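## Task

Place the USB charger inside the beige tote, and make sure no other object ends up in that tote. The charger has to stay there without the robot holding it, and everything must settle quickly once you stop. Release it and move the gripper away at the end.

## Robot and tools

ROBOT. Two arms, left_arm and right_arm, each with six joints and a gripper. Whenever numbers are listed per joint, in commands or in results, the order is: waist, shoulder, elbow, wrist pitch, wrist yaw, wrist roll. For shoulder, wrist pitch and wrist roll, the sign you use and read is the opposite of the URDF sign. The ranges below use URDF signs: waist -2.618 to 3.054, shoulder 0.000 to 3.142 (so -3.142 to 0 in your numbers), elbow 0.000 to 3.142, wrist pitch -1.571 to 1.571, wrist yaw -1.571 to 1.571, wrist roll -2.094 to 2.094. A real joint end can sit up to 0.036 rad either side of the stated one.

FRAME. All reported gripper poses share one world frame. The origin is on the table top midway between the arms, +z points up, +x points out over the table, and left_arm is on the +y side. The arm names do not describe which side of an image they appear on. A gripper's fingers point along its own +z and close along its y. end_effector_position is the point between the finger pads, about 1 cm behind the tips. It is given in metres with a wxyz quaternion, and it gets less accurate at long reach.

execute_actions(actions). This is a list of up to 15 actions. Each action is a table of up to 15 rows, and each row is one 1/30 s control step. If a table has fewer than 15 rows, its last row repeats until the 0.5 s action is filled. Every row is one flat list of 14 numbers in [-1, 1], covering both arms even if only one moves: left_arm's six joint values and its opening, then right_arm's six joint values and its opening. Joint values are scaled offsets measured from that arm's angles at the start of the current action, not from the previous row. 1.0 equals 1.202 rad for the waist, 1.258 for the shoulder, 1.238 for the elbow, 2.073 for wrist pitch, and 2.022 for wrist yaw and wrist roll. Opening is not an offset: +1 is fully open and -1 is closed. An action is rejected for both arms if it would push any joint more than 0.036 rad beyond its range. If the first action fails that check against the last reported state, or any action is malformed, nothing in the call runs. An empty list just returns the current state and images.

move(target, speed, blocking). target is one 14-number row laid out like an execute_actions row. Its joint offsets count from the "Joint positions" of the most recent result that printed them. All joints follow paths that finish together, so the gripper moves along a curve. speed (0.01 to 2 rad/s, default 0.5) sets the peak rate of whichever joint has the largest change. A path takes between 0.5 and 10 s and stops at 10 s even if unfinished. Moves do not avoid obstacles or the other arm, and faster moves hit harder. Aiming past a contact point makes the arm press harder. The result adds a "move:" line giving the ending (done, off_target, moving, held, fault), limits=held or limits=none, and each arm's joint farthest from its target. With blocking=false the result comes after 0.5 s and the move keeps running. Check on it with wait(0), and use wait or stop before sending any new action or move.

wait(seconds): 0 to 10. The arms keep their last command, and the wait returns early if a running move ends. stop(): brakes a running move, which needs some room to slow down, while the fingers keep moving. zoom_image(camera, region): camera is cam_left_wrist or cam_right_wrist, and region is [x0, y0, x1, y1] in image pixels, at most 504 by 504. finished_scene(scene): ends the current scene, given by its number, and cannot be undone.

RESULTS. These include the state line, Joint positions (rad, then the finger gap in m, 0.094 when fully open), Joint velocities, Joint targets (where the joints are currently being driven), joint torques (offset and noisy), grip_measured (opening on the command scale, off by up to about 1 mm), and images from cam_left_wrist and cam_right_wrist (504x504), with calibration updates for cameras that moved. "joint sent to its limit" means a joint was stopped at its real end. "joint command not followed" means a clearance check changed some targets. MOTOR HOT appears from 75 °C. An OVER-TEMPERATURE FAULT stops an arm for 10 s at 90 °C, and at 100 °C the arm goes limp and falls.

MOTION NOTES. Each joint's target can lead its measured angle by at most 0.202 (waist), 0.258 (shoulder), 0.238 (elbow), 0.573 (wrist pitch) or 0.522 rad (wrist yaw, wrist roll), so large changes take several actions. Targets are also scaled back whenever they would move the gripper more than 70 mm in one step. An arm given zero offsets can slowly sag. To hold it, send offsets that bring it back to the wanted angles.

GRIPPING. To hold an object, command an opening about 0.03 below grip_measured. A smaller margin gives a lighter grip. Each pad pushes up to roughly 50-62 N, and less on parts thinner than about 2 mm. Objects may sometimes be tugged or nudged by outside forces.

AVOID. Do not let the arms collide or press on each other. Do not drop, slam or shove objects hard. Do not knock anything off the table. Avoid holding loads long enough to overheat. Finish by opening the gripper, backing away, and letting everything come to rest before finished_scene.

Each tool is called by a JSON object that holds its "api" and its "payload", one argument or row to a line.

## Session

{"api": "execute_actions", "payload": {
  "actions": []
}}

Scene clock: 0.00 s.
left_arm: end_effector_position=(+0.0596, -0.1265, +0.3244) grip_measured=+1.000 end_effector_quat_wxyz=(+0.351, +0.897, -0.024, +0.267) | right_arm: end_effector_position=(+0.2651, -0.3757, +0.1800) grip_measured=+1.000 end_effector_quat_wxyz=(+0.089, -0.441, +0.889, -0.082)
Joint names: [waist, shoulder, elbow, wrist pitch, wrist yaw, wrist roll]
Joint positions: left_arm=[-1.655 -1.532  1.703  0.961 -0.533 -1.773  0.094] | right_arm=[-0.217 -1.43   1.354  1.253 -0.025  1.305  0.094]
Joint velocities: left_arm=[ 0.017 -0.002 -0.002  0.037  0.022 -0.11   0.   ] | right_arm=[ 0.007  0.012  0.007 -0.051 -0.066 -0.037  0.   ]
Joint torques (N m, as the arm reports them, + toward a larger Joint positions number): no reading
Joint targets: left_arm=[-1.655 -1.520 1.713 0.960 -0.534 -1.768] | right_arm=[-0.217 -1.419 1.365 1.251 -0.033 1.304]
camera_calibration (this result's frames):
cam_left_wrist: T_world_to_cam=[[0.261403, 0.696349, -0.668406, 0.299697], [0.477521, 0.508507, 0.716516, -0.170129], [0.838834, -0.506477, -0.199596, 0.0675972], [0, 0, 0, 1]] pos_world=[-0.0538041, -0.0879455, 0.335712]
cam_right_wrist: T_world_to_cam=[[0.607508, -0.769148, 0.198358, -0.487702], [-0.676883, -0.370618, 0.635981, -0.0546969], [-0.415649, -0.520629, -0.745776, 0.153604], [0, 0, 0, 1]] pos_world=[0.323104, -0.315416, 0.24608]

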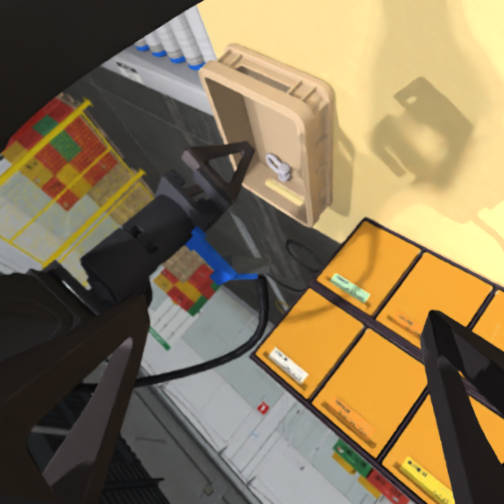

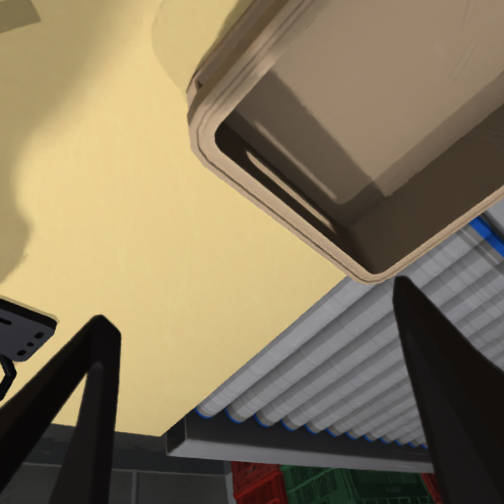

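{"api": "move", "payload": {
  "target": [1,0.42,-0.3,0,0.26,0.87,1, 0,0.25,0.05,-0.1,0,-0.64,1],
  "speed": 1.2
}}

{"api": "move", "payload": {
  "target": [0.55,0,0.03,0,0,0,1, 0.3,0,0.03,0,0,0,1],
  "speed": 1
}}

Scene clock: 11.53 s.
left_arm: end_effector_position=(+0.2651, +0.1515, +0.3291) grip_measured=+1.000 end_effector_quat_wxyz=(+0.439, +0.208, +0.870, -0.089) | right_arm: end_effector_position=(+0.2737, -0.3792, +0.2939) grip_measured=+1.000 end_effector_quat_wxyz=(+0.361, +0.165, +0.916, -0.062)
Joint names: [waist, shoulder, elbow, wrist pitch, wrist yaw, wrist roll]
Joint positions: left_arm=[-0.461 -1.022  1.342  0.961 -0.014 -0.023  0.094] | right_arm=[-0.217 -1.133  1.379  1.067 -0.025  0.019  0.094]
Joint velocities: left_arm=[ 0.007 -0.002 -0.007  0.007  0.007 -0.007  0.   ] | right_arm=[-0.017 -0.002 -0.002  0.007 -0.037  0.007  0.   ]
Joint torques (N m, as the arm reports them, + toward a larger Joint positions number): left_arm=[ 0.65  3.57  6.08 -1.67  0.02  0.03] | right_arm=[-0.04  3.47  8.22 -1.97 -0.01 -0.09]
Joint targets: left_arm=[-0.453 -1.004 1.332 0.961 -0.007 -0.015] | right_arm=[-0.217 -1.115 1.415 1.046 -0.025 0.011]
move: off_target (right_arm); limits=none; left_arm: farthest joint: the shoulder, 0.019 radians from its target (0.528 radians at the start); right_arm: farthest joint: the elbow, 0.037 radians from its target (0.062 radians at the start)
camera_calibration (this result's frames):
cam_left_wrist: T_world_to_cam=[[-0.374702, -0.924475, -0.0703139, 0.272946], [-0.860168, 0.374934, -0.34574, 0.311434], [0.345991, -0.0690676, -0.935692, 0.343588], [0, 0, 0, 1]] pos_world=[0.251281, 0.159295, 0.44836]
cam_right_wrist: T_world_to_cam=[[-0.500136, -0.849864, -0.166122, -0.138548], [-0.865868, 0.488208, 0.109204, 0.409685], [-0.0117064, 0.198456, -0.98004, 0.471262], [0, 0, 0, 1]] pos_world=[0.290958, -0.411283, 0.3941]

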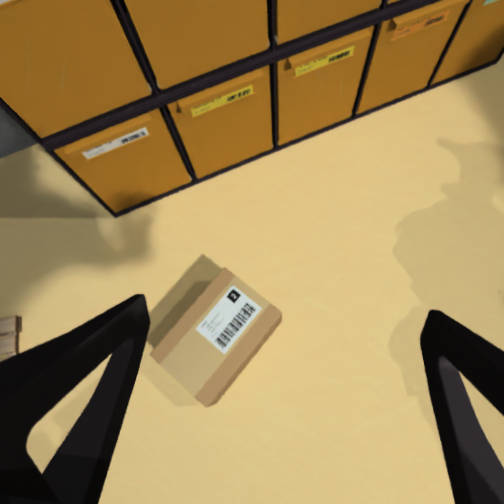

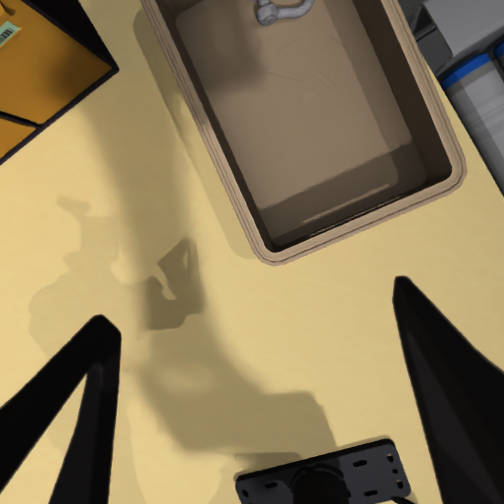

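Scene clock: 12.67 s.
left_arm: end_effector_position=(+0.2867, +0.3400, +0.3291) grip_measured=+1.000 end_effector_quat_wxyz=(+0.444, -0.083, +0.890, +0.057) | right_arm: end_effector_position=(+0.2938, -0.2768, +0.2939) grip_measured=+1.000 end_effector_quat_wxyz=(+0.367, +0.003, +0.930, +0.001)
Joint names: [waist, shoulder, elbow, wrist pitch, wrist yaw, wrist roll]
Joint positions: left_arm=[ 0.192 -1.022  1.342  0.961 -0.016 -0.023  0.094] | right_arm=[ 0.133 -1.133  1.379  1.067 -0.024  0.019  0.094]
Joint velocities: left_arm=[-0.007 -0.007 -0.017  0.037 -0.037  0.037  0.   ] | right_arm=[-0.012 -0.002 -0.002  0.007 -0.037  0.051  0.   ]
Joint torques (N m, as the arm reports them, + toward a larger Joint positions number): left_arm=[ 0.63  2.03 10.05 -1.67 -0.03 -0.04] | right_arm=[ 0.92  2.26  8.28 -1.72 -0.01  0.  ]
Joint targets: left_arm=[0.200 -1.022 1.379 0.961 -0.014 -0.023] | right_arm=[0.143 -1.133 1.416 1.067 -0.025 0.019]
move: off_target (left_arm, right_arm); limits=none; left_arm: farthest joint: the elbow, 0.037 radians from its target (0.037 radians at the start); right_arm: farthest joint: the elbow, 0.037 radians from its target (0.037 radians at the start)
camera_calibration (this result's frames):
cam_left_wrist: T_world_to_cam=[[0.265609, -0.96143, -0.0714499, 0.284636], [-0.910715, -0.2259, -0.345785, 0.478074], [0.316307, 0.156914, -0.93559, 0.280803], [0, 0, 0, 1]] pos_world=[0.270968, 0.337593, 0.448364]
cam_right_wrist: T_world_to_cam=[[-0.179087, -0.9698, -0.165577, -0.169105], [-0.980661, 0.16246, 0.109133, 0.320624], [-0.0789378, 0.181919, -0.98014, 0.466364], [0, 0, 0, 1]] pos_world=[0.320953, -0.300927, 0.394111]

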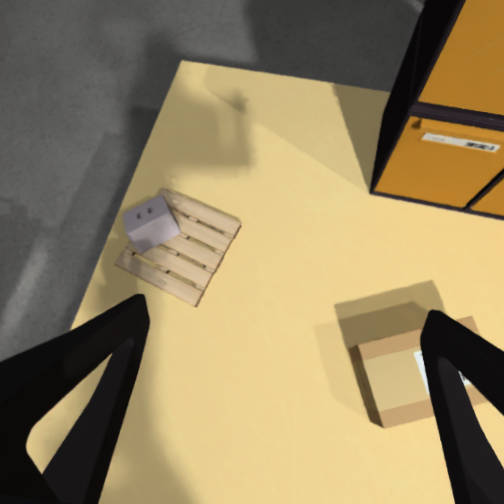

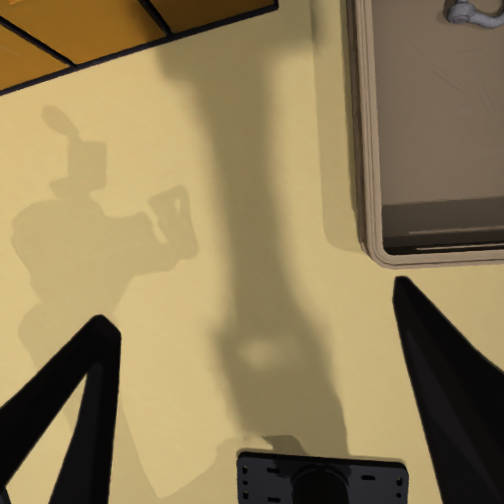

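{"api": "move", "payload": {
  "target": [0.3,-0.9,0.615,0.115,0,0,1, 0,0,0,0,0,0,1],
  "speed": 1
}}

Scene clock: 21.57 s.
left_arm: end_effector_position=(+0.4100, +0.5415, +0.1280) grip_measured=+1.000 end_effector_quat_wxyz=(+0.128, -0.265, +0.955, +0.047) | right_arm: end_effector_position=(+0.2938, -0.2768, +0.2939) grip_measured=+1.000 end_effector_quat_wxyz=(+0.367, +0.003, +0.930, +0.001)
Joint names: [waist, shoulder, elbow, wrist pitch, wrist yaw, wrist roll]
Joint positions: left_arm=[ 0.554 -2.184  2.074  1.187 -0.016 -0.023  0.094] | right_arm=[ 0.133 -1.133  1.379  1.067 -0.024  0.019  0.094]
Joint velocities: left_arm=[-0.022 -0.002  0.002 -0.022 -0.051 -0.037  0.   ] | right_arm=[-0.007  0.017  0.002 -0.022 -0.066 -0.022  0.   ]
Joint torques (N m, as the arm reports them, + toward a larger Joint positions number): left_arm=[-0.14 15.83  9.42 -0.67 -0.05 -0.03] | right_arm=[-0.02  2.26  5.47 -1.72  0.    0.  ]
Joint targets: left_arm=[0.552 -2.155 2.103 1.199 -0.016 -0.023] | right_arm=[0.133 -1.133 1.379 1.067 -0.024 0.019]
move: off_target (left_arm); limits=none; left_arm: farthest joint: the shoulder, 0.030 radians from its target (1.132 radians at the start); right_arm: farthest joint: the waist, 0.000 radians from its target (0.000 radians at the start)
camera_calibration (this result's frames):
cam_left_wrist: T_world_to_cam=[[0.539914, -0.835963, -0.0982779, 0.25429], [-0.785767, -0.542436, 0.297209, 0.604239], [-0.301765, -0.083244, -0.949741, 0.407306], [0, 0, 0, 1]] pos_world=[0.460407, 0.574244, 0.232241]
cam_right_wrist: T_world_to_cam=[[-0.179087, -0.9698, -0.165577, -0.169105], [-0.980661, 0.16246, 0.109133, 0.320624], [-0.0789378, 0.181919, -0.98014, 0.466364], [0, 0, 0, 1]] pos_world=[0.320953, -0.300927, 0.394111]

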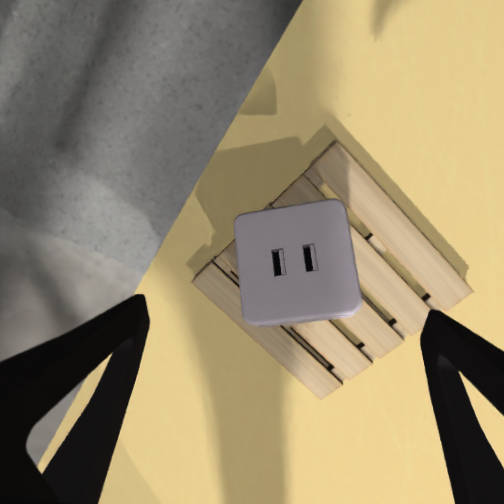

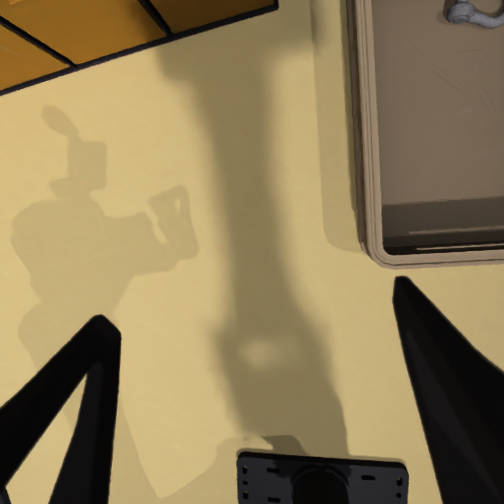

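{"api": "move", "payload": {
  "target": [-0.016,0,-0.17,-0.115,0,0.088,1, 0,0,0,0,0,0,1],
  "speed": 0.3
}}

Scene clock: 32.27 s.
left_arm: end_effector_position=(+0.4163, +0.5386, +0.0754) grip_measured=+1.000 end_effector_quat_wxyz=(+0.135, -0.339, +0.930, +0.035) | right_arm: end_effector_position=(+0.2938, -0.2768, +0.2939) grip_measured=+1.000 end_effector_quat_wxyz=(+0.367, +0.003, +0.930, +0.001)
Joint names: [waist, shoulder, elbow, wrist pitch, wrist yaw, wrist roll]
Joint positions: left_arm=[ 0.542 -2.19   1.873  0.974 -0.016  0.147  0.094] | right_arm=[ 0.133 -1.133  1.379  1.067 -0.024  0.019  0.094]
Joint velocities: left_arm=[-0.007  0.022 -0.002  0.007 -0.022  0.007  0.   ] | right_arm=[ 0.002  0.002 -0.007  0.066 -0.051  0.051  0.   ]
Joint torques (N m, as the arm reports them, + toward a larger Joint positions number): left_arm=[-0.66 13.99  6.3  -1.02 -0.05  0.03] | right_arm=[-0.05  2.25  5.48 -1.72 -0.01  0.  ]
Joint targets: left_arm=[0.534 -2.184 1.864 0.949 -0.016 0.155] | right_arm=[0.133 -1.133 1.379 1.067 -0.024 0.019]
move: off_target (left_arm); limits=none; left_arm: farthest joint: the wrist pitch, 0.026 radians from its target (0.239 radians at the start); right_arm: farthest joint: the waist, 0.000 radians from its target (0.000 radians at the start)
camera_calibration (this result's frames):
cam_left_wrist: T_world_to_cam=[[0.662698, -0.747115, -0.0514802, 0.14078], [-0.704691, -0.645379, 0.294782, 0.645164], [-0.25346, -0.159074, -0.954177, 0.380101], [0, 0, 0, 1]] pos_world=[0.457688, 0.582018, 0.179748]
cam_right_wrist: T_world_to_cam=[[-0.179087, -0.9698, -0.165577, -0.169105], [-0.980661, 0.16246, 0.109133, 0.320624], [-0.0789378, 0.181919, -0.98014, 0.466364], [0, 0, 0, 1]] pos_world=[0.320953, -0.300927, 0.394111]

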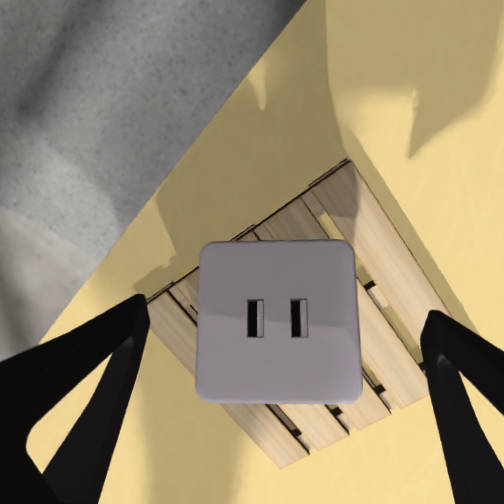

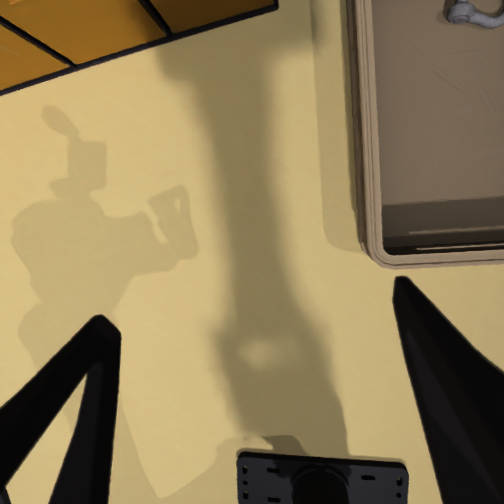

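{"api": "move", "payload": {
  "target": [0,0,-0.085,-0.06,0,0,0.6, 0,0,0,0,0,0,1],
  "speed": 0.2
}}

{"api": "move", "payload": {
  "target": [0,0.01,0,0,0,0,0.08, 0,0,0,0,0,0,1]
}}

Scene clock: 44.03 s.
left_arm: end_effector_position=(+0.4141, +0.5373, +0.0514) grip_measured=+0.602 end_effector_quat_wxyz=(+0.136, -0.340, +0.930, +0.036) | right_arm: end_effector_position=(+0.2938, -0.2768, +0.2939) grip_measured=+1.000 end_effector_quat_wxyz=(+0.367, +0.003, +0.930, +0.001)
Joint names: [waist, shoulder, elbow, wrist pitch, wrist yaw, wrist roll]
Joint positions: left_arm=[ 0.542 -2.19   1.776  0.876 -0.016  0.147  0.075] | right_arm=[ 0.133 -1.133  1.379  1.067 -0.024  0.019  0.094]
Joint velocities: left_arm=[-0.017 -0.017 -0.012  0.037  0.007 -0.037 -0.001] | right_arm=[ 0.007 -0.012  0.007  0.022 -0.007 -0.007  0.   ]
Joint torques (N m, as the arm reports them, + toward a larger Joint positions number): left_arm=[-0.03 13.53  6.19 -1.01 -0.05 -0.04] | right_arm=[-0.03  2.27  5.49 -1.73 -0.01  0.  ]
Joint targets: left_arm=[0.542 -2.190 1.767 0.850 -0.016 0.147] | right_arm=[0.133 -1.133 1.379 1.067 -0.024 0.019]
move: off_target (left_arm); limits=none; left_arm: farthest joint: the wrist pitch, 0.026 radians from its target (0.124 radians at the start); right_arm: farthest joint: the waist, 0.000 radians from its target (0.000 radians at the start)
camera_calibration (this result's frames):
cam_left_wrist: T_world_to_cam=[[0.663058, -0.746826, -0.0510433, 0.139665], [-0.70495, -0.645905, 0.293005, 0.6503], [-0.251793, -0.158297, -0.954747, 0.355336], [0, 0, 0, 1]] pos_world=[0.455293, 0.580586, 0.155844]
cam_right_wrist: T_world_to_cam=[[-0.179087, -0.9698, -0.165577, -0.169105], [-0.980661, 0.16246, 0.109133, 0.320624], [-0.0789378, 0.181919, -0.98014, 0.466364], [0, 0, 0, 1]] pos_world=[0.320953, -0.300927, 0.394111]

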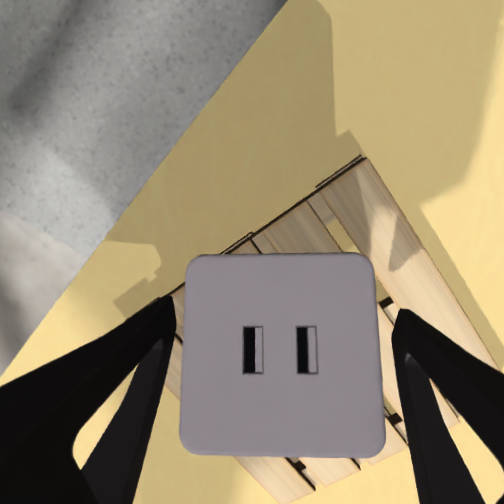

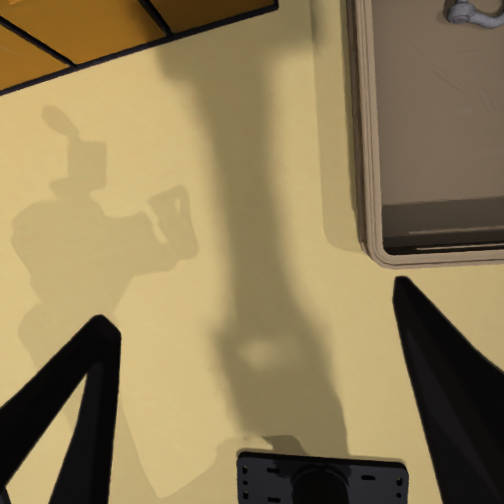

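Scene clock: 44.73 s.
left_arm: end_effector_position=(+0.4141, +0.5373, +0.0514) grip_measured=+0.189 end_effector_quat_wxyz=(+0.136, -0.340, +0.930, +0.036) | right_arm: end_effector_position=(+0.2938, -0.2768, +0.2939) grip_measured=+1.000 end_effector_quat_wxyz=(+0.367, +0.003, +0.930, +0.001)
Joint names: [waist, shoulder, elbow, wrist pitch, wrist yaw, wrist roll]
Joint positions: left_arm=[ 0.542 -2.19   1.776  0.876 -0.016  0.147  0.056] | right_arm=[ 0.133 -1.133  1.379  1.067 -0.024  0.019  0.094]
Joint velocities: left_arm=[ 0.007 -0.002 -0.012 -0.037  0.022  0.022  0.001] | right_arm=[ 0.002 -0.007 -0.002 -0.051 -0.037  0.051  0.   ]
Joint torques (N m, as the arm reports them, + toward a larger Joint positions number): left_arm=[-0.06 14.52  6.94 -0.79 -0.04 -0.04] | right_arm=[-0.04  2.25  5.5  -1.72  0.    0.  ]
Joint targets: left_arm=[0.542 -2.177 1.776 0.876 -0.016 0.147] | right_arm=[0.133 -1.133 1.379 1.067 -0.024 0.019]
move: done; limits=none; left_arm: farthest joint: the shoulder, 0.012 radians from its target (0.012 radians at the start); right_arm: farthest joint: the waist, 0.000 radians from its target (0.000 radians at the start)
camera_calibration (this result's frames):
cam_left_wrist: T_world_to_cam=[[0.663127, -0.746739, -0.0514037, 0.139676], [-0.704825, -0.646071, 0.292939, 0.650353], [-0.251959, -0.158025, -0.954748, 0.35526], [0, 0, 0, 1]] pos_world=[0.455273, 0.580616, 0.15585]
cam_right_wrist: T_world_to_cam=[[-0.179087, -0.9698, -0.165577, -0.169105], [-0.980661, 0.16246, 0.109133, 0.320624], [-0.0789378, 0.181919, -0.98014, 0.466364], [0, 0, 0, 1]] pos_world=[0.320953, -0.300927, 0.394111]

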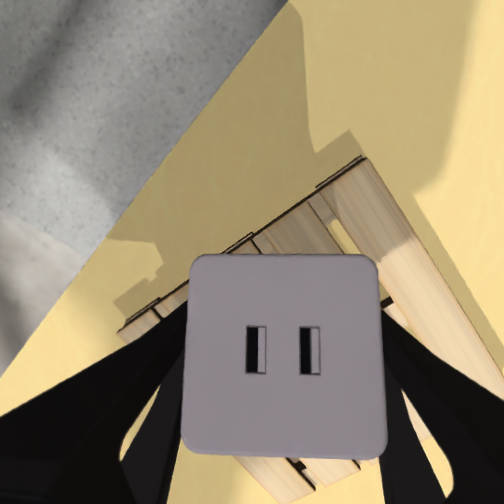

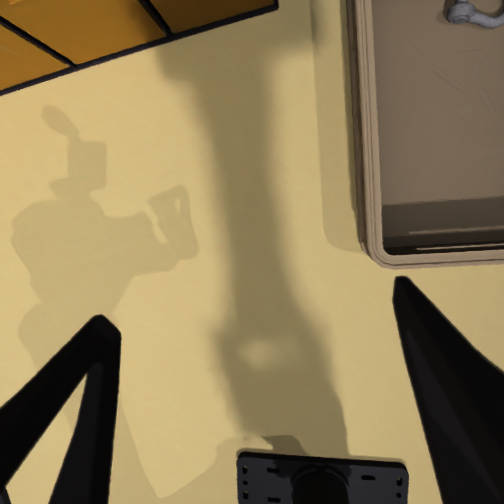

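{"api": "move", "payload": {
  "target": [0,0.36,-0.05,0,0,0,0.15, -0.45,0,0,0,0,0,1],
  "speed": 0.7
}}

{"api": "move", "payload": {
  "target": [-1,0.01,0.01,0,0,0,0.15, 0,0,0,0,0,0,1],
  "speed": 1
}}

{"api": "move", "payload": {
  "target": [-0.25,-0.33,0.06,0,0,0,0.15, 0,0,0,0,0,0,1],
  "speed": 0.5
}}

Scene clock: 63.83 s.
left_arm: end_effector_position=(+0.3930, +0.5244, +0.2323) grip_measured=+0.189 end_effector_quat_wxyz=(+0.313, -0.326, +0.889, +0.072) | right_arm: end_effector_position=(+0.2498, -0.4277, +0.2939) grip_measured=+1.000 end_effector_quat_wxyz=(+0.354, +0.247, +0.897, -0.094)
Joint names: [waist, shoulder, elbow, wrist pitch, wrist yaw, wrist roll]
Joint positions: left_arm=[ 0.542 -1.753  1.719  0.884 -0.016  0.147  0.056] | right_arm=[-0.398 -1.133  1.379  1.067 -0.027  0.019  0.094]
Joint velocities: left_arm=[-0.007 -0.017  0.002  0.007 -0.066  0.037 -0.001] | right_arm=[-0.007  0.002  0.002  0.066 -0.007 -0.037  0.   ]
Joint torques (N m, as the arm reports them, + toward a larger Joint positions number): left_arm=[-0.02 11.2   7.02 -1.41 -0.04 -0.04] | right_arm=[-0.93  2.25  5.48 -1.72  0.02  0.  ]
Joint targets: left_arm=[0.542 -1.737 1.714 0.876 -0.016 0.147] | right_arm=[-0.408 -1.133 1.379 1.067 -0.024 0.019]
move: done; limits=none; left_arm: farthest joint: the shoulder, 0.016 radians from its target (0.453 radians at the start); right_arm: farthest joint: the waist, 0.010 radians from its target (0.541 radians at the start)
camera_calibration (this result's frames):
cam_left_wrist: T_world_to_cam=[[0.668888, -0.743203, 0.0154355, 0.133644], [-0.740877, -0.668205, -0.0678548, 0.683728], [0.060744, 0.0339515, -0.997576, 0.307024], [0, 0, 0, 1]] pos_world=[0.398515, 0.545771, 0.350611]
cam_right_wrist: T_world_to_cam=[[-0.644007, -0.746462, -0.167483, -0.111103], [-0.76462, 0.635132, 0.109379, 0.450144], [0.0247265, 0.198501, -0.979789, 0.471447], [0, 0, 0, 1]] pos_world=[0.260981, -0.462417, 0.394074]

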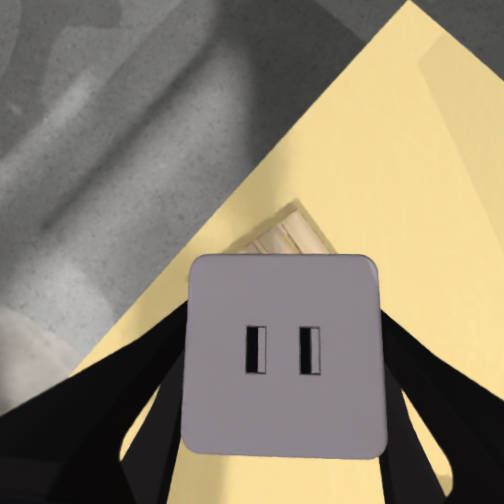

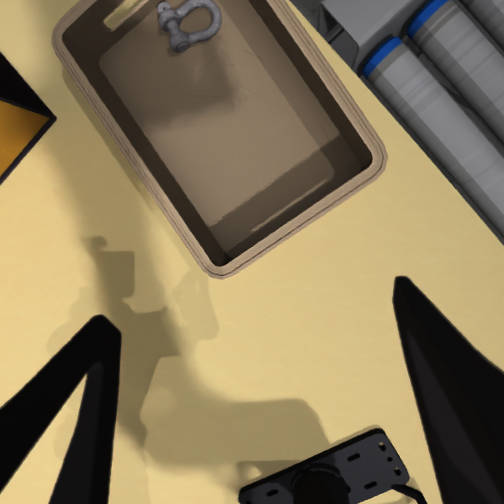

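Scene clock: 65.67 s.
left_arm: end_effector_position=(+0.3679, -0.0057, +0.2281) grip_measured=+0.191 end_effector_quat_wxyz=(+0.291, +0.239, +0.919, -0.120) | right_arm: end_effector_position=(+0.2498, -0.4277, +0.2939) grip_measured=+1.000 end_effector_quat_wxyz=(+0.354, +0.247, +0.897, -0.094)
Joint names: [waist, shoulder, elbow, wrist pitch, wrist yaw, wrist roll]
Joint positions: left_arm=[-0.667 -1.761  1.719  0.888 -0.008  0.147  0.056] | right_arm=[-0.398 -1.133  1.379  1.067 -0.027  0.019  0.094]
Joint velocities: left_arm=[ 0.007 -0.017 -0.017 -0.022  0.037  0.051 -0.001] | right_arm=[0.002 0.002 0.002 0.007 0.007 0.022 0.   ]
Joint torques (N m, as the arm reports them, + toward a larger Joint positions number): left_arm=[ 0.5  11.64  8.43 -1.38 -0.12 -0.04] | right_arm=[-0.05  2.26  5.48 -1.72 -0.01  0.  ]
Joint targets: left_arm=[-0.660 -1.741 1.731 0.884 -0.016 0.147] | right_arm=[-0.398 -1.133 1.379 1.067 -0.027 0.019]
move: off_target (left_arm); limits=none; left_arm: farthest joint: the shoulder, 0.021 radians from its target (0.013 radians at the start); right_arm: farthest joint: the waist, 0.000 radians from its target (0.000 radians at the start)
camera_calibration (this result's frames):
cam_left_wrist: T_world_to_cam=[[-0.462625, -0.886338, 0.0195413, 0.171115], [-0.885674, 0.461072, -0.0547209, 0.367377], [0.0394913, -0.0426225, -0.99831, 0.329894], [0, 0, 0, 1]] pos_world=[0.39151, -0.00366059, 0.346096]
cam_right_wrist: T_world_to_cam=[[-0.644007, -0.746462, -0.167483, -0.111103], [-0.76462, 0.635132, 0.109379, 0.450144], [0.0247265, 0.198501, -0.979789, 0.471447], [0, 0, 0, 1]] pos_world=[0.260981, -0.462417, 0.394074]

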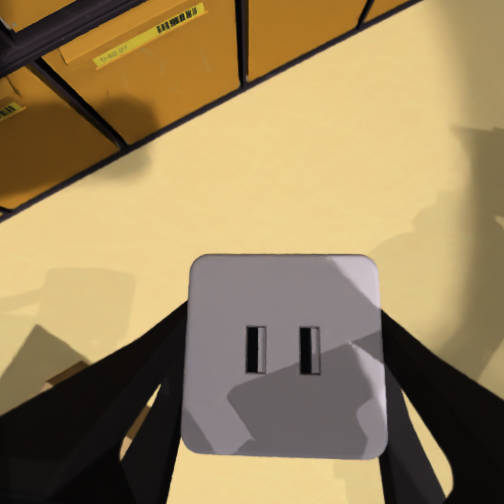

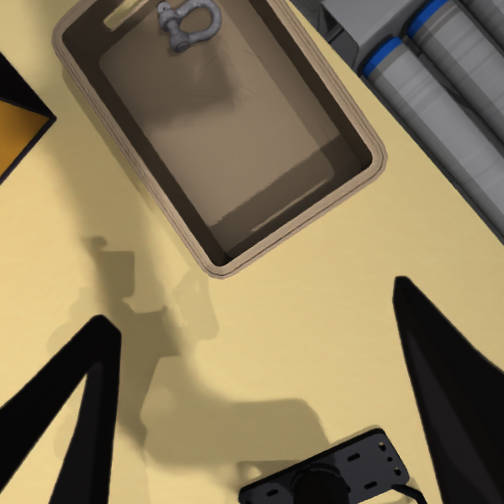

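Scene clock: 67.00 s.
left_arm: end_effector_position=(+0.2747, -0.1171, +0.0414) grip_measured=+0.190 end_effector_quat_wxyz=(+0.104, +0.394, +0.911, -0.060) | right_arm: end_effector_position=(+0.2498, -0.4277, +0.2939) grip_measured=+1.000 end_effector_quat_wxyz=(+0.354, +0.247, +0.897, -0.094)
Joint names: [waist, shoulder, elbow, wrist pitch, wrist yaw, wrist roll]
Joint positions: left_arm=[-0.973 -2.2    1.762  0.892 -0.007  0.147  0.056] | right_arm=[-0.398 -1.133  1.379  1.067 -0.027  0.019  0.094]
Joint velocities: left_arm=[-0.012  0.012  0.002  0.037 -0.007  0.022  0.   ] | right_arm=[ 0.002  0.002  0.002 -0.022 -0.051  0.007  0.   ]
Joint torques (N m, as the arm reports them, + toward a larger Joint positions number): left_arm=[ 0.2  15.35  9.42 -0.78 -0.06 -0.04] | right_arm=[-0.02  2.25  5.48 -1.72  0.    0.  ]
Joint targets: left_arm=[-0.968 -2.176 1.793 0.888 -0.008 0.147] | right_arm=[-0.398 -1.133 1.379 1.067 -0.027 0.019]
move: off_target (left_arm); limits=none; left_arm: farthest joint: the elbow, 0.031 radians from its target (0.075 radians at the start); right_arm: farthest joint: the waist, 0.000 radians from its target (0.000 radians at the start)
camera_calibration (this result's frames):
cam_left_wrist: T_world_to_cam=[[-0.711585, -0.700821, -0.0499659, 0.125859], [-0.673666, 0.660355, 0.331822, 0.275017], [-0.199552, 0.26978, -0.942018, 0.242367], [0, 0, 0, 1]] pos_world=[0.323194, -0.15879, 0.143346]
cam_right_wrist: T_world_to_cam=[[-0.644007, -0.746462, -0.167483, -0.111103], [-0.76462, 0.635132, 0.109379, 0.450144], [0.0247265, 0.198501, -0.979789, 0.471447], [0, 0, 0, 1]] pos_world=[0.260981, -0.462417, 0.394074]

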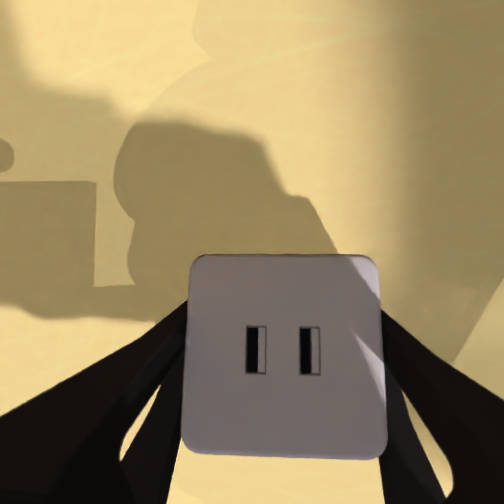

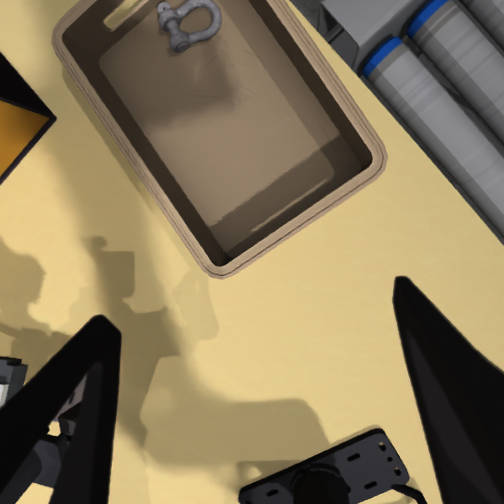

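{"api": "move", "payload": {
  "target": [0,-0.008,0.01,-0.02,0,0,0.15, 0,0,0,0,0,0,1],
  "speed": 0.05
}}

Scene clock: 75.20 s.
left_arm: end_effector_position=(+0.2754, -0.1181, +0.0392) grip_measured=+0.190 end_effector_quat_wxyz=(+0.105, +0.394, +0.911, -0.061) | right_arm: end_effector_position=(+0.2498, -0.4277, +0.2939) grip_measured=+1.000 end_effector_quat_wxyz=(+0.354, +0.247, +0.897, -0.094)
Joint names: [waist, shoulder, elbow, wrist pitch, wrist yaw, wrist roll]
Joint positions: left_arm=[-0.973 -2.205  1.762  0.885 -0.007  0.147  0.056] | right_arm=[-0.398 -1.133  1.379  1.067 -0.027  0.019  0.094]
Joint velocities: left_arm=[-0.007 -0.002 -0.007  0.007  0.051  0.022 -0.   ] | right_arm=[ 0.017 -0.012 -0.032  0.081 -0.037  0.022  0.   ]
Joint torques (N m, as the arm reports them, + toward a larger Joint positions number): left_arm=[-0.05 13.21  7.89 -1.04 -0.04 -0.04] | right_arm=[-0.02  2.25  5.48 -1.73 -0.01  0.  ]
Joint targets: left_arm=[-0.973 -2.210 1.775 0.851 -0.007 0.147] | right_arm=[-0.398 -1.133 1.379 1.067 -0.027 0.019]
move: off_target (left_arm); limits=none; left_arm: farthest joint: the wrist pitch, 0.035 radians from its target (0.042 radians at the start); right_arm: farthest joint: the waist, 0.000 radians from its target (0.000 radians at the start)
camera_calibration (this result's frames):
cam_left_wrist: T_world_to_cam=[[-0.711541, -0.700884, -0.0497061, 0.125498], [-0.673954, 0.66077, 0.330407, 0.277142], [-0.198733, 0.268598, -0.942529, 0.240371], [0, 0, 0, 1]] pos_world=[0.323847, -0.159731, 0.141225]
cam_right_wrist: T_world_to_cam=[[-0.644007, -0.746462, -0.167483, -0.111103], [-0.76462, 0.635132, 0.109379, 0.450144], [0.0247265, 0.198501, -0.979789, 0.471447], [0, 0, 0, 1]] pos_world=[0.260981, -0.462417, 0.394074]

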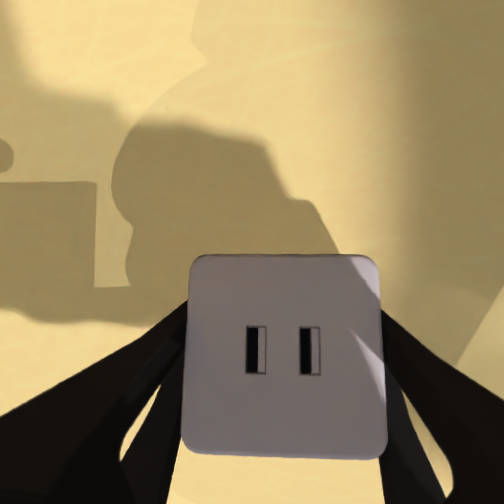

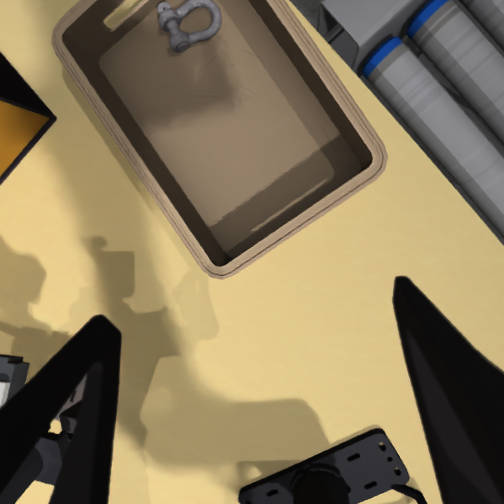

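{"api": "move", "payload": {
  "target": [0,0.005,0.01,0,0,0,0.7, 0,0,0,0,0,0,1]
}}

{"api": "move", "payload": {
  "target": [0,0.4,0,0,0,0,0.7, 0,0,0,0,0,0,1],
  "speed": 0.7
}}

{"api": "move", "payload": {
  "target": [0.9,0.3,-0.2,0,0,0,1, 0.88,-0.36,-0.135,-0.036,0,0.1,1],
  "speed": 0.9
}}

Scene clock: 95.87 s.
left_arm: end_effector_position=(+0.2754, -0.1181, +0.0392) grip_measured=+0.698 end_effector_quat_wxyz=(+0.105, +0.394, +0.911, -0.061) | right_arm: end_effector_position=(+0.2498, -0.4277, +0.2939) grip_measured=+1.000 end_effector_quat_wxyz=(+0.354, +0.247, +0.897, -0.094)
Joint names: [waist, shoulder, elbow, wrist pitch, wrist yaw, wrist roll]
Joint positions: left_arm=[-0.973 -2.205  1.762  0.885 -0.007  0.147  0.08 ] | right_arm=[-0.398 -1.133  1.379  1.067 -0.027  0.019  0.094]
Joint velocities: left_arm=[ 0.007  0.002  0.012  0.022  0.022 -0.066 -0.001] | right_arm=[-0.002  0.017  0.017 -0.007 -0.022 -0.007  0.   ]
Joint torques (N m, as the arm reports them, + toward a larger Joint positions number): left_arm=[-0.03 14.03  7.9  -0.73 -0.05 -0.04] | right_arm=[-0.04  2.26  5.49 -1.72  0.    0.  ]
Joint targets: left_arm=[-0.973 -2.199 1.775 0.885 -0.007 0.147] | right_arm=[-0.398 -1.133 1.379 1.067 -0.027 0.019]
move: done; limits=none; left_arm: farthest joint: the elbow, 0.012 radians from its target (0.012 radians at the start); right_arm: farthest joint: the waist, 0.000 radians from its target (0.000 radians at the start)
camera_calibration (this result's frames):
cam_left_wrist: T_world_to_cam=[[-0.711541, -0.700884, -0.0497061, 0.125498], [-0.673954, 0.66077, 0.330407, 0.277142], [-0.198733, 0.268598, -0.942529, 0.240371], [0, 0, 0, 1]] pos_world=[0.323847, -0.159731, 0.141225]
cam_right_wrist: T_world_to_cam=[[-0.644007, -0.746462, -0.167483, -0.111103], [-0.76462, 0.635132, 0.109379, 0.450144], [0.0247265, 0.198501, -0.979789, 0.471447], [0, 0, 0, 1]] pos_world=[0.260981, -0.462417, 0.394074]

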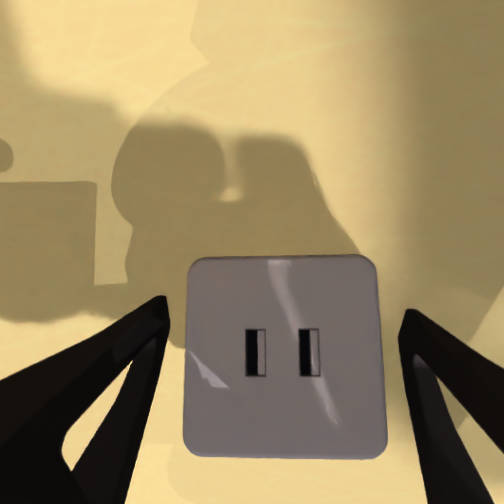

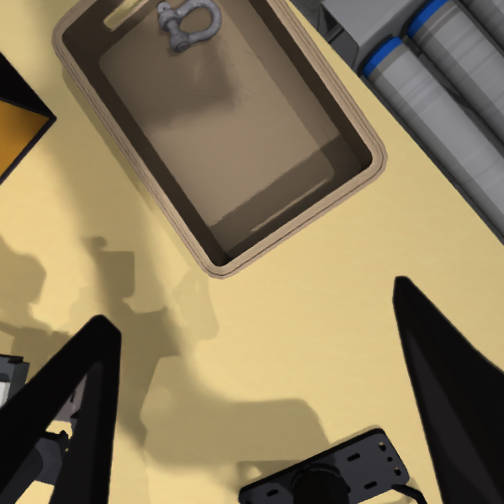

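Scene clock: 97.13 s.
left_arm: end_effector_position=(+0.2647, -0.1026, +0.2703) grip_measured=+0.698 end_effector_quat_wxyz=(+0.309, +0.369, +0.856, -0.188) | right_arm: end_effector_position=(+0.2498, -0.4277, +0.2939) grip_measured=+1.000 end_effector_quat_wxyz=(+0.354, +0.247, +0.897, -0.094)
Joint names: [waist, shoulder, elbow, wrist pitch, wrist yaw, wrist roll]
Joint positions: left_arm=[-0.973 -1.706  1.762  0.887 -0.007  0.147  0.08 ] | right_arm=[-0.398 -1.133  1.379  1.067 -0.027  0.019  0.094]
Joint velocities: left_arm=[-0.002  0.002 -0.002  0.022 -0.022  0.051  0.001] | right_arm=[-0.017 -0.002 -0.022  0.051 -0.022  0.007  0.   ]
Joint torques (N m, as the arm reports them, + toward a larger Joint positions number): left_arm=[-0.03  9.71  7.42 -1.49 -0.04 -0.04] | right_arm=[-0.03  2.26  5.48 -1.72  0.    0.  ]
Joint targets: left_arm=[-0.973 -1.702 1.762 0.885 -0.007 0.147] | right_arm=[-0.398 -1.133 1.379 1.067 -0.027 0.019]
move: done; limits=none; left_arm: farthest joint: the shoulder, 0.004 radians from its target (0.504 radians at the start); right_arm: farthest joint: the waist, 0.000 radians from its target (0.000 radians at the start)
camera_calibration (this result's frames):
cam_left_wrist: T_world_to_cam=[[-0.709775, -0.70343, 0.0374931, 0.115895], [-0.699814, 0.698042, -0.15165, 0.324278], [0.0805037, -0.133876, -0.987723, 0.34888], [0, 0, 0, 1]] pos_world=[0.281108, -0.0981291, 0.389428]
cam_right_wrist: T_world_to_cam=[[-0.644007, -0.746462, -0.167483, -0.111103], [-0.76462, 0.635132, 0.109379, 0.450144], [0.0247265, 0.198501, -0.979789, 0.471447], [0, 0, 0, 1]] pos_world=[0.260981, -0.462417, 0.394074]

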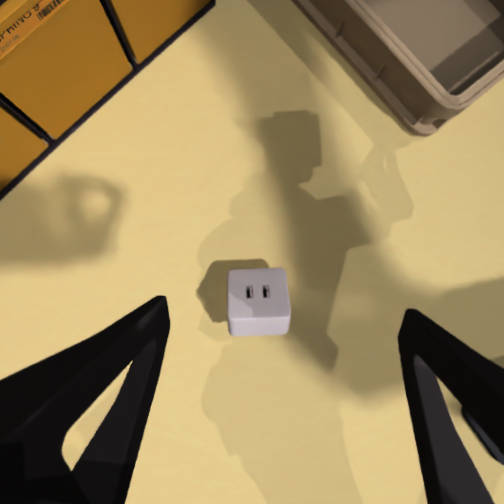

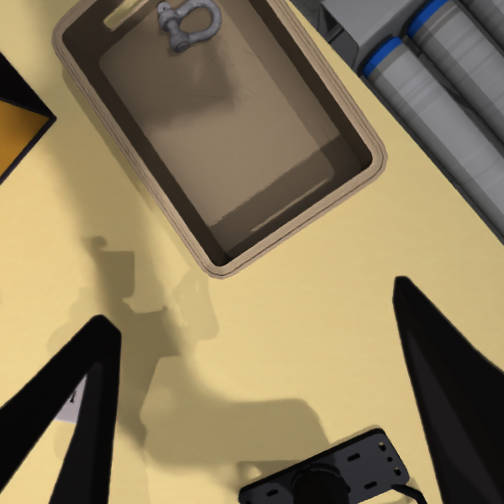

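Scene clock: 99.00 s.
left_arm: end_effector_position=(+0.3761, +0.3241, +0.3172) grip_measured=+1.000 end_effector_quat_wxyz=(+0.418, -0.121, +0.900, -0.002) | right_arm: end_effector_position=(+0.2756, -0.1147, +0.1052) grip_measured=+1.000 end_effector_quat_wxyz=(+0.091, -0.342, +0.935, +0.026)
Joint names: [waist, shoulder, elbow, wrist pitch, wrist yaw, wrist roll]
Joint positions: left_arm=[ 0.107 -1.348  1.528  0.887 -0.01   0.147  0.094] | right_arm=[ 0.657 -1.594  1.221  1.01  -0.027  0.212  0.094]
Joint velocities: left_arm=[-0.002  0.002 -0.007  0.051  0.007  0.022  0.   ] | right_arm=[-0.022  0.007 -0.007 -0.037 -0.037 -0.007  0.   ]
Joint torques (N m, as the arm reports them, + toward a larger Joint positions number): left_arm=[ 0.14  7.06  6.22 -1.6  -0.02 -0.04] | right_arm=[ 0.08  6.58  4.89 -1.04 -0.01  0.16]
Joint targets: left_arm=[0.109 -1.328 1.515 0.888 -0.007 0.147] | right_arm=[0.660 -1.586 1.212 0.992 -0.027 0.222]
move: done; limits=none; left_arm: farthest joint: the shoulder, 0.020 radians from its target (0.377 radians at the start); right_arm: farthest joint: the wrist pitch, 0.017 radians from its target (0.074 radians at the start)
camera_calibration (this result's frames):
cam_left_wrist: T_world_to_cam=[[0.281804, -0.957803, 0.0565619, 0.196871], [-0.919169, -0.286404, -0.270372, 0.550724], [0.275163, 0.024202, -0.961093, 0.310524], [0, 0, 0, 1]] pos_world=[0.365284, 0.338778, 0.436208]
cam_right_wrist: T_world_to_cam=[[0.449201, -0.892878, -0.0314259, -0.224874], [-0.697832, -0.372605, 0.611716, 0.104813], [-0.557897, -0.252853, -0.790453, 0.312655], [0, 0, 0, 1]] pos_world=[0.348585, -0.0826748, 0.175956]

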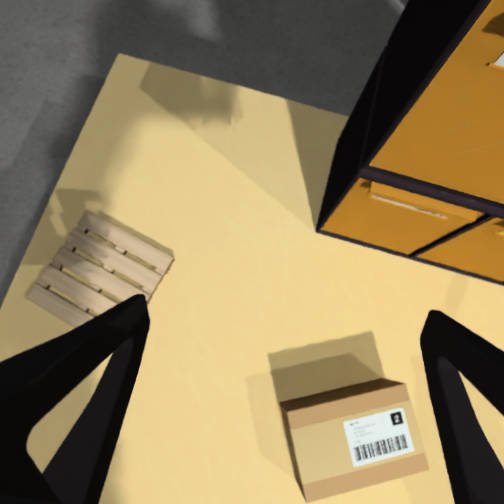

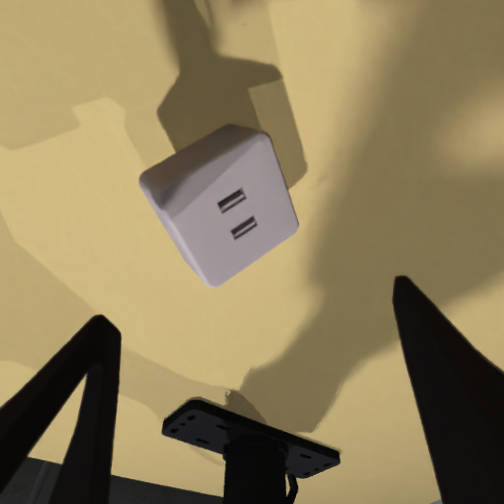

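{"api": "move", "payload": {
  "target": [0,0,0,0,0,0,1, 0.024,-0.02,-0.062,-0.055,0,0.178,1],
  "speed": 0.4
}}

Scene clock: 110.93 s.
left_arm: end_effector_position=(+0.3761, +0.3241, +0.3172) grip_measured=+1.000 end_effector_quat_wxyz=(+0.418, -0.121, +0.900, -0.002) | right_arm: end_effector_position=(+0.2770, -0.1073, +0.0838) grip_measured=+1.000 end_effector_quat_wxyz=(+0.099, -0.508, +0.856, +0.011)
Joint names: [waist, shoulder, elbow, wrist pitch, wrist yaw, wrist roll]
Joint positions: left_arm=[ 0.107 -1.348  1.528  0.887 -0.01   0.147  0.094] | right_arm=[ 0.675 -1.619  1.159  0.913 -0.027  0.562  0.094]
Joint velocities: left_arm=[-0.002 -0.002  0.012 -0.022 -0.051  0.066  0.   ] | right_arm=[-0.017  0.027  0.002 -0.007 -0.022  0.022  0.   ]
Joint torques (N m, as the arm reports them, + toward a larger Joint positions number): left_arm=[-0.04  5.55  7.26 -1.6  -0.05 -0.04] | right_arm=[ 0.97  6.05  4.3  -1.07  0.    0.06]
Joint targets: left_arm=[0.107 -1.348 1.528 0.887 -0.010 0.147] | right_arm=[0.686 -1.619 1.145 0.896 -0.027 0.571]
move: done; limits=none; left_arm: farthest joint: the waist, 0.000 radians from its target (0.000 radians at the start); right_arm: farthest joint: the wrist pitch, 0.017 radians from its target (0.114 radians at the start)
camera_calibration (this result's frames):
cam_left_wrist: T_world_to_cam=[[0.281804, -0.957803, 0.0565619, 0.196871], [-0.919169, -0.286404, -0.270372, 0.550724], [0.275163, 0.024202, -0.961093, 0.310524], [0, 0, 0, 1]] pos_world=[0.365284, 0.338778, 0.436208]
cam_right_wrist: T_world_to_cam=[[0.73588, -0.676078, 0.0374093, -0.281496], [-0.555143, -0.570771, 0.60501, 0.0614564], [-0.387681, -0.465982, -0.795339, 0.228827], [0, 0, 0, 1]] pos_world=[0.329976, -0.0486062, 0.155344]

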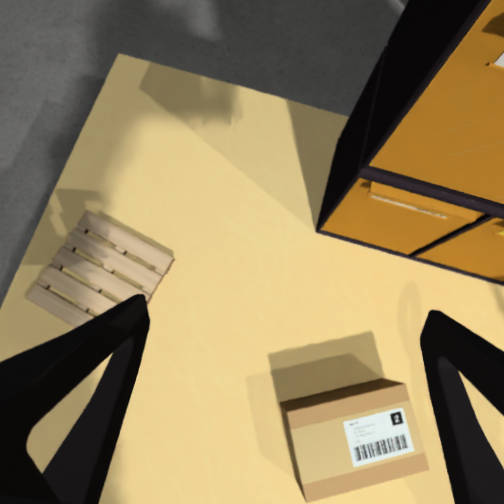

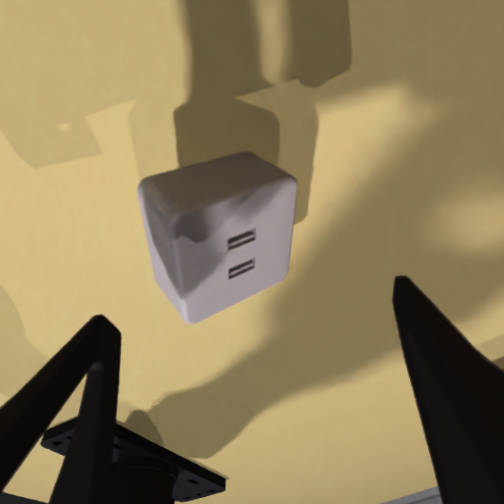

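{"api": "move", "payload": {
  "target": [0,0,0,0,0,0,1, 0,0,0,0,0,-0.12,1]
}}

{"api": "move", "payload": {
  "target": [0,0,0,0,0,0,1, 0,-0.03,-0.125,-0.1,0,0,1],
  "speed": 0.2
}}

Scene clock: 139.57 s.
left_arm: end_effector_position=(+0.3761, +0.3241, +0.3172) grip_measured=+1.000 end_effector_quat_wxyz=(+0.418, -0.121, +0.900, -0.002) | right_arm: end_effector_position=(+0.2771, -0.1073, +0.0838) grip_measured=+1.000 end_effector_quat_wxyz=(+0.097, -0.405, +0.909, +0.022)
Joint names: [waist, shoulder, elbow, wrist pitch, wrist yaw, wrist roll]
Joint positions: left_arm=[ 0.107 -1.348  1.528  0.887 -0.01   0.147  0.094] | right_arm=[ 0.675 -1.619  1.159  0.913 -0.027  0.329  0.094]
Joint velocities: left_arm=[-0.002  0.007 -0.007  0.022 -0.007 -0.037  0.   ] | right_arm=[ 0.002  0.017 -0.012 -0.007 -0.095  0.037  0.   ]
Joint torques (N m, as the arm reports them, + toward a larger Joint positions number): left_arm=[-0.05  5.57  7.19 -1.61 -0.04 -0.05] | right_arm=[-0.03  6.09  5.38 -0.83 -0.01 -0.05]
Joint targets: left_arm=[0.107 -1.348 1.528 0.887 -0.010 0.147] | right_arm=[0.675 -1.619 1.159 0.913 -0.027 0.319]
move: done; limits=none; left_arm: farthest joint: the waist, 0.000 radians from its target (0.000 radians at the start); right_arm: farthest joint: the wrist roll, 0.010 radians from its target (0.243 radians at the start)
camera_calibration (this result's frames):
cam_left_wrist: T_world_to_cam=[[0.281804, -0.957803, 0.0565619, 0.196871], [-0.919169, -0.286404, -0.270372, 0.550724], [0.275163, 0.024202, -0.961093, 0.310524], [0, 0, 0, 1]] pos_world=[0.365284, 0.338778, 0.436208]
cam_right_wrist: T_world_to_cam=[[0.564257, -0.825556, -0.00844567, -0.246159], [-0.656003, -0.454535, 0.602543, 0.10214], [-0.501271, -0.334449, -0.798042, 0.274706], [0, 0, 0, 1]] pos_world=[0.343604, -0.0649161, 0.155604]

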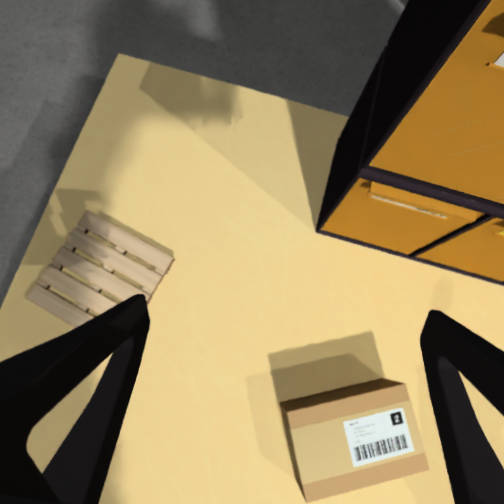

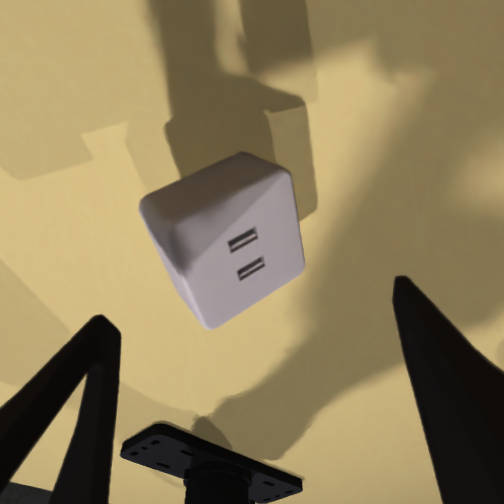

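Scene clock: 141.23 s.
left_arm: end_effector_position=(+0.3761, +0.3241, +0.3172) grip_measured=+1.000 end_effector_quat_wxyz=(+0.418, -0.121, +0.900, -0.002) | right_arm: end_effector_position=(+0.2759, -0.1079, +0.0406) grip_measured=+1.000 end_effector_quat_wxyz=(+0.102, -0.405, +0.908, +0.023)
Joint names: [waist, shoulder, elbow, wrist pitch, wrist yaw, wrist roll]
Joint positions: left_arm=[ 0.107 -1.348  1.528  0.887 -0.01   0.147  0.094] | right_arm=[ 0.675 -1.657  1.018  0.724 -0.027  0.329  0.094]
Joint velocities: left_arm=[ 0.007 -0.002 -0.012  0.037  0.007 -0.007  0.   ] | right_arm=[-0.007 -0.002 -0.012  0.037 -0.051  0.051  0.   ]
Joint torques (N m, as the arm reports them, + toward a larger Joint positions number): left_arm=[-0.04  5.54  7.23 -1.61 -0.04 -0.03] | right_arm=[-0.04  6.2   4.1  -1.06 -0.01  0.  ]
Joint targets: left_arm=[0.107 -1.348 1.528 0.887 -0.010 0.147] | right_arm=[0.675 -1.656 1.004 0.706 -0.027 0.329]
move: done; limits=none; left_arm: farthest joint: the waist, 0.000 radians from its target (0.000 radians at the start); right_arm: farthest joint: the wrist pitch, 0.019 radians from its target (0.207 radians at the start)
camera_calibration (this result's frames):
cam_left_wrist: T_world_to_cam=[[0.281804, -0.957803, 0.0565619, 0.196871], [-0.919169, -0.286404, -0.270372, 0.550724], [0.275163, 0.024202, -0.961093, 0.310524], [0, 0, 0, 1]] pos_world=[0.365284, 0.338778, 0.436208]
cam_right_wrist: T_world_to_cam=[[0.564324, -0.825519, -0.00755496, -0.246446], [-0.660998, -0.457303, 0.594942, 0.128482], [-0.494591, -0.330746, -0.803733, 0.238177], [0, 0, 0, 1]] pos_world=[0.341802, -0.0659145, 0.11313]

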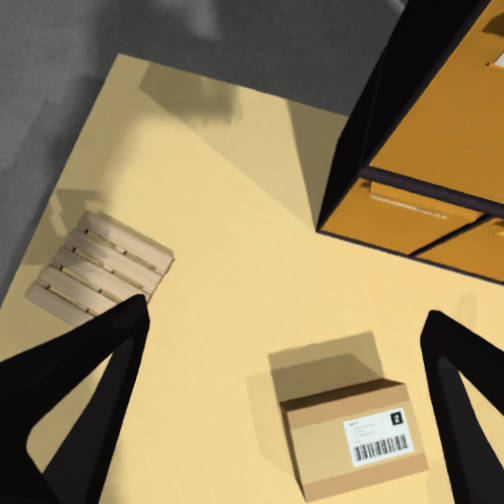

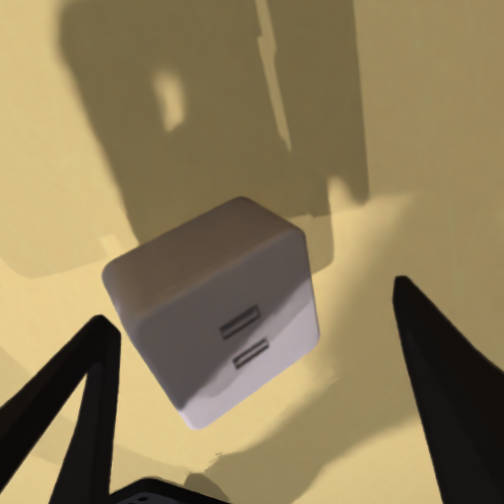

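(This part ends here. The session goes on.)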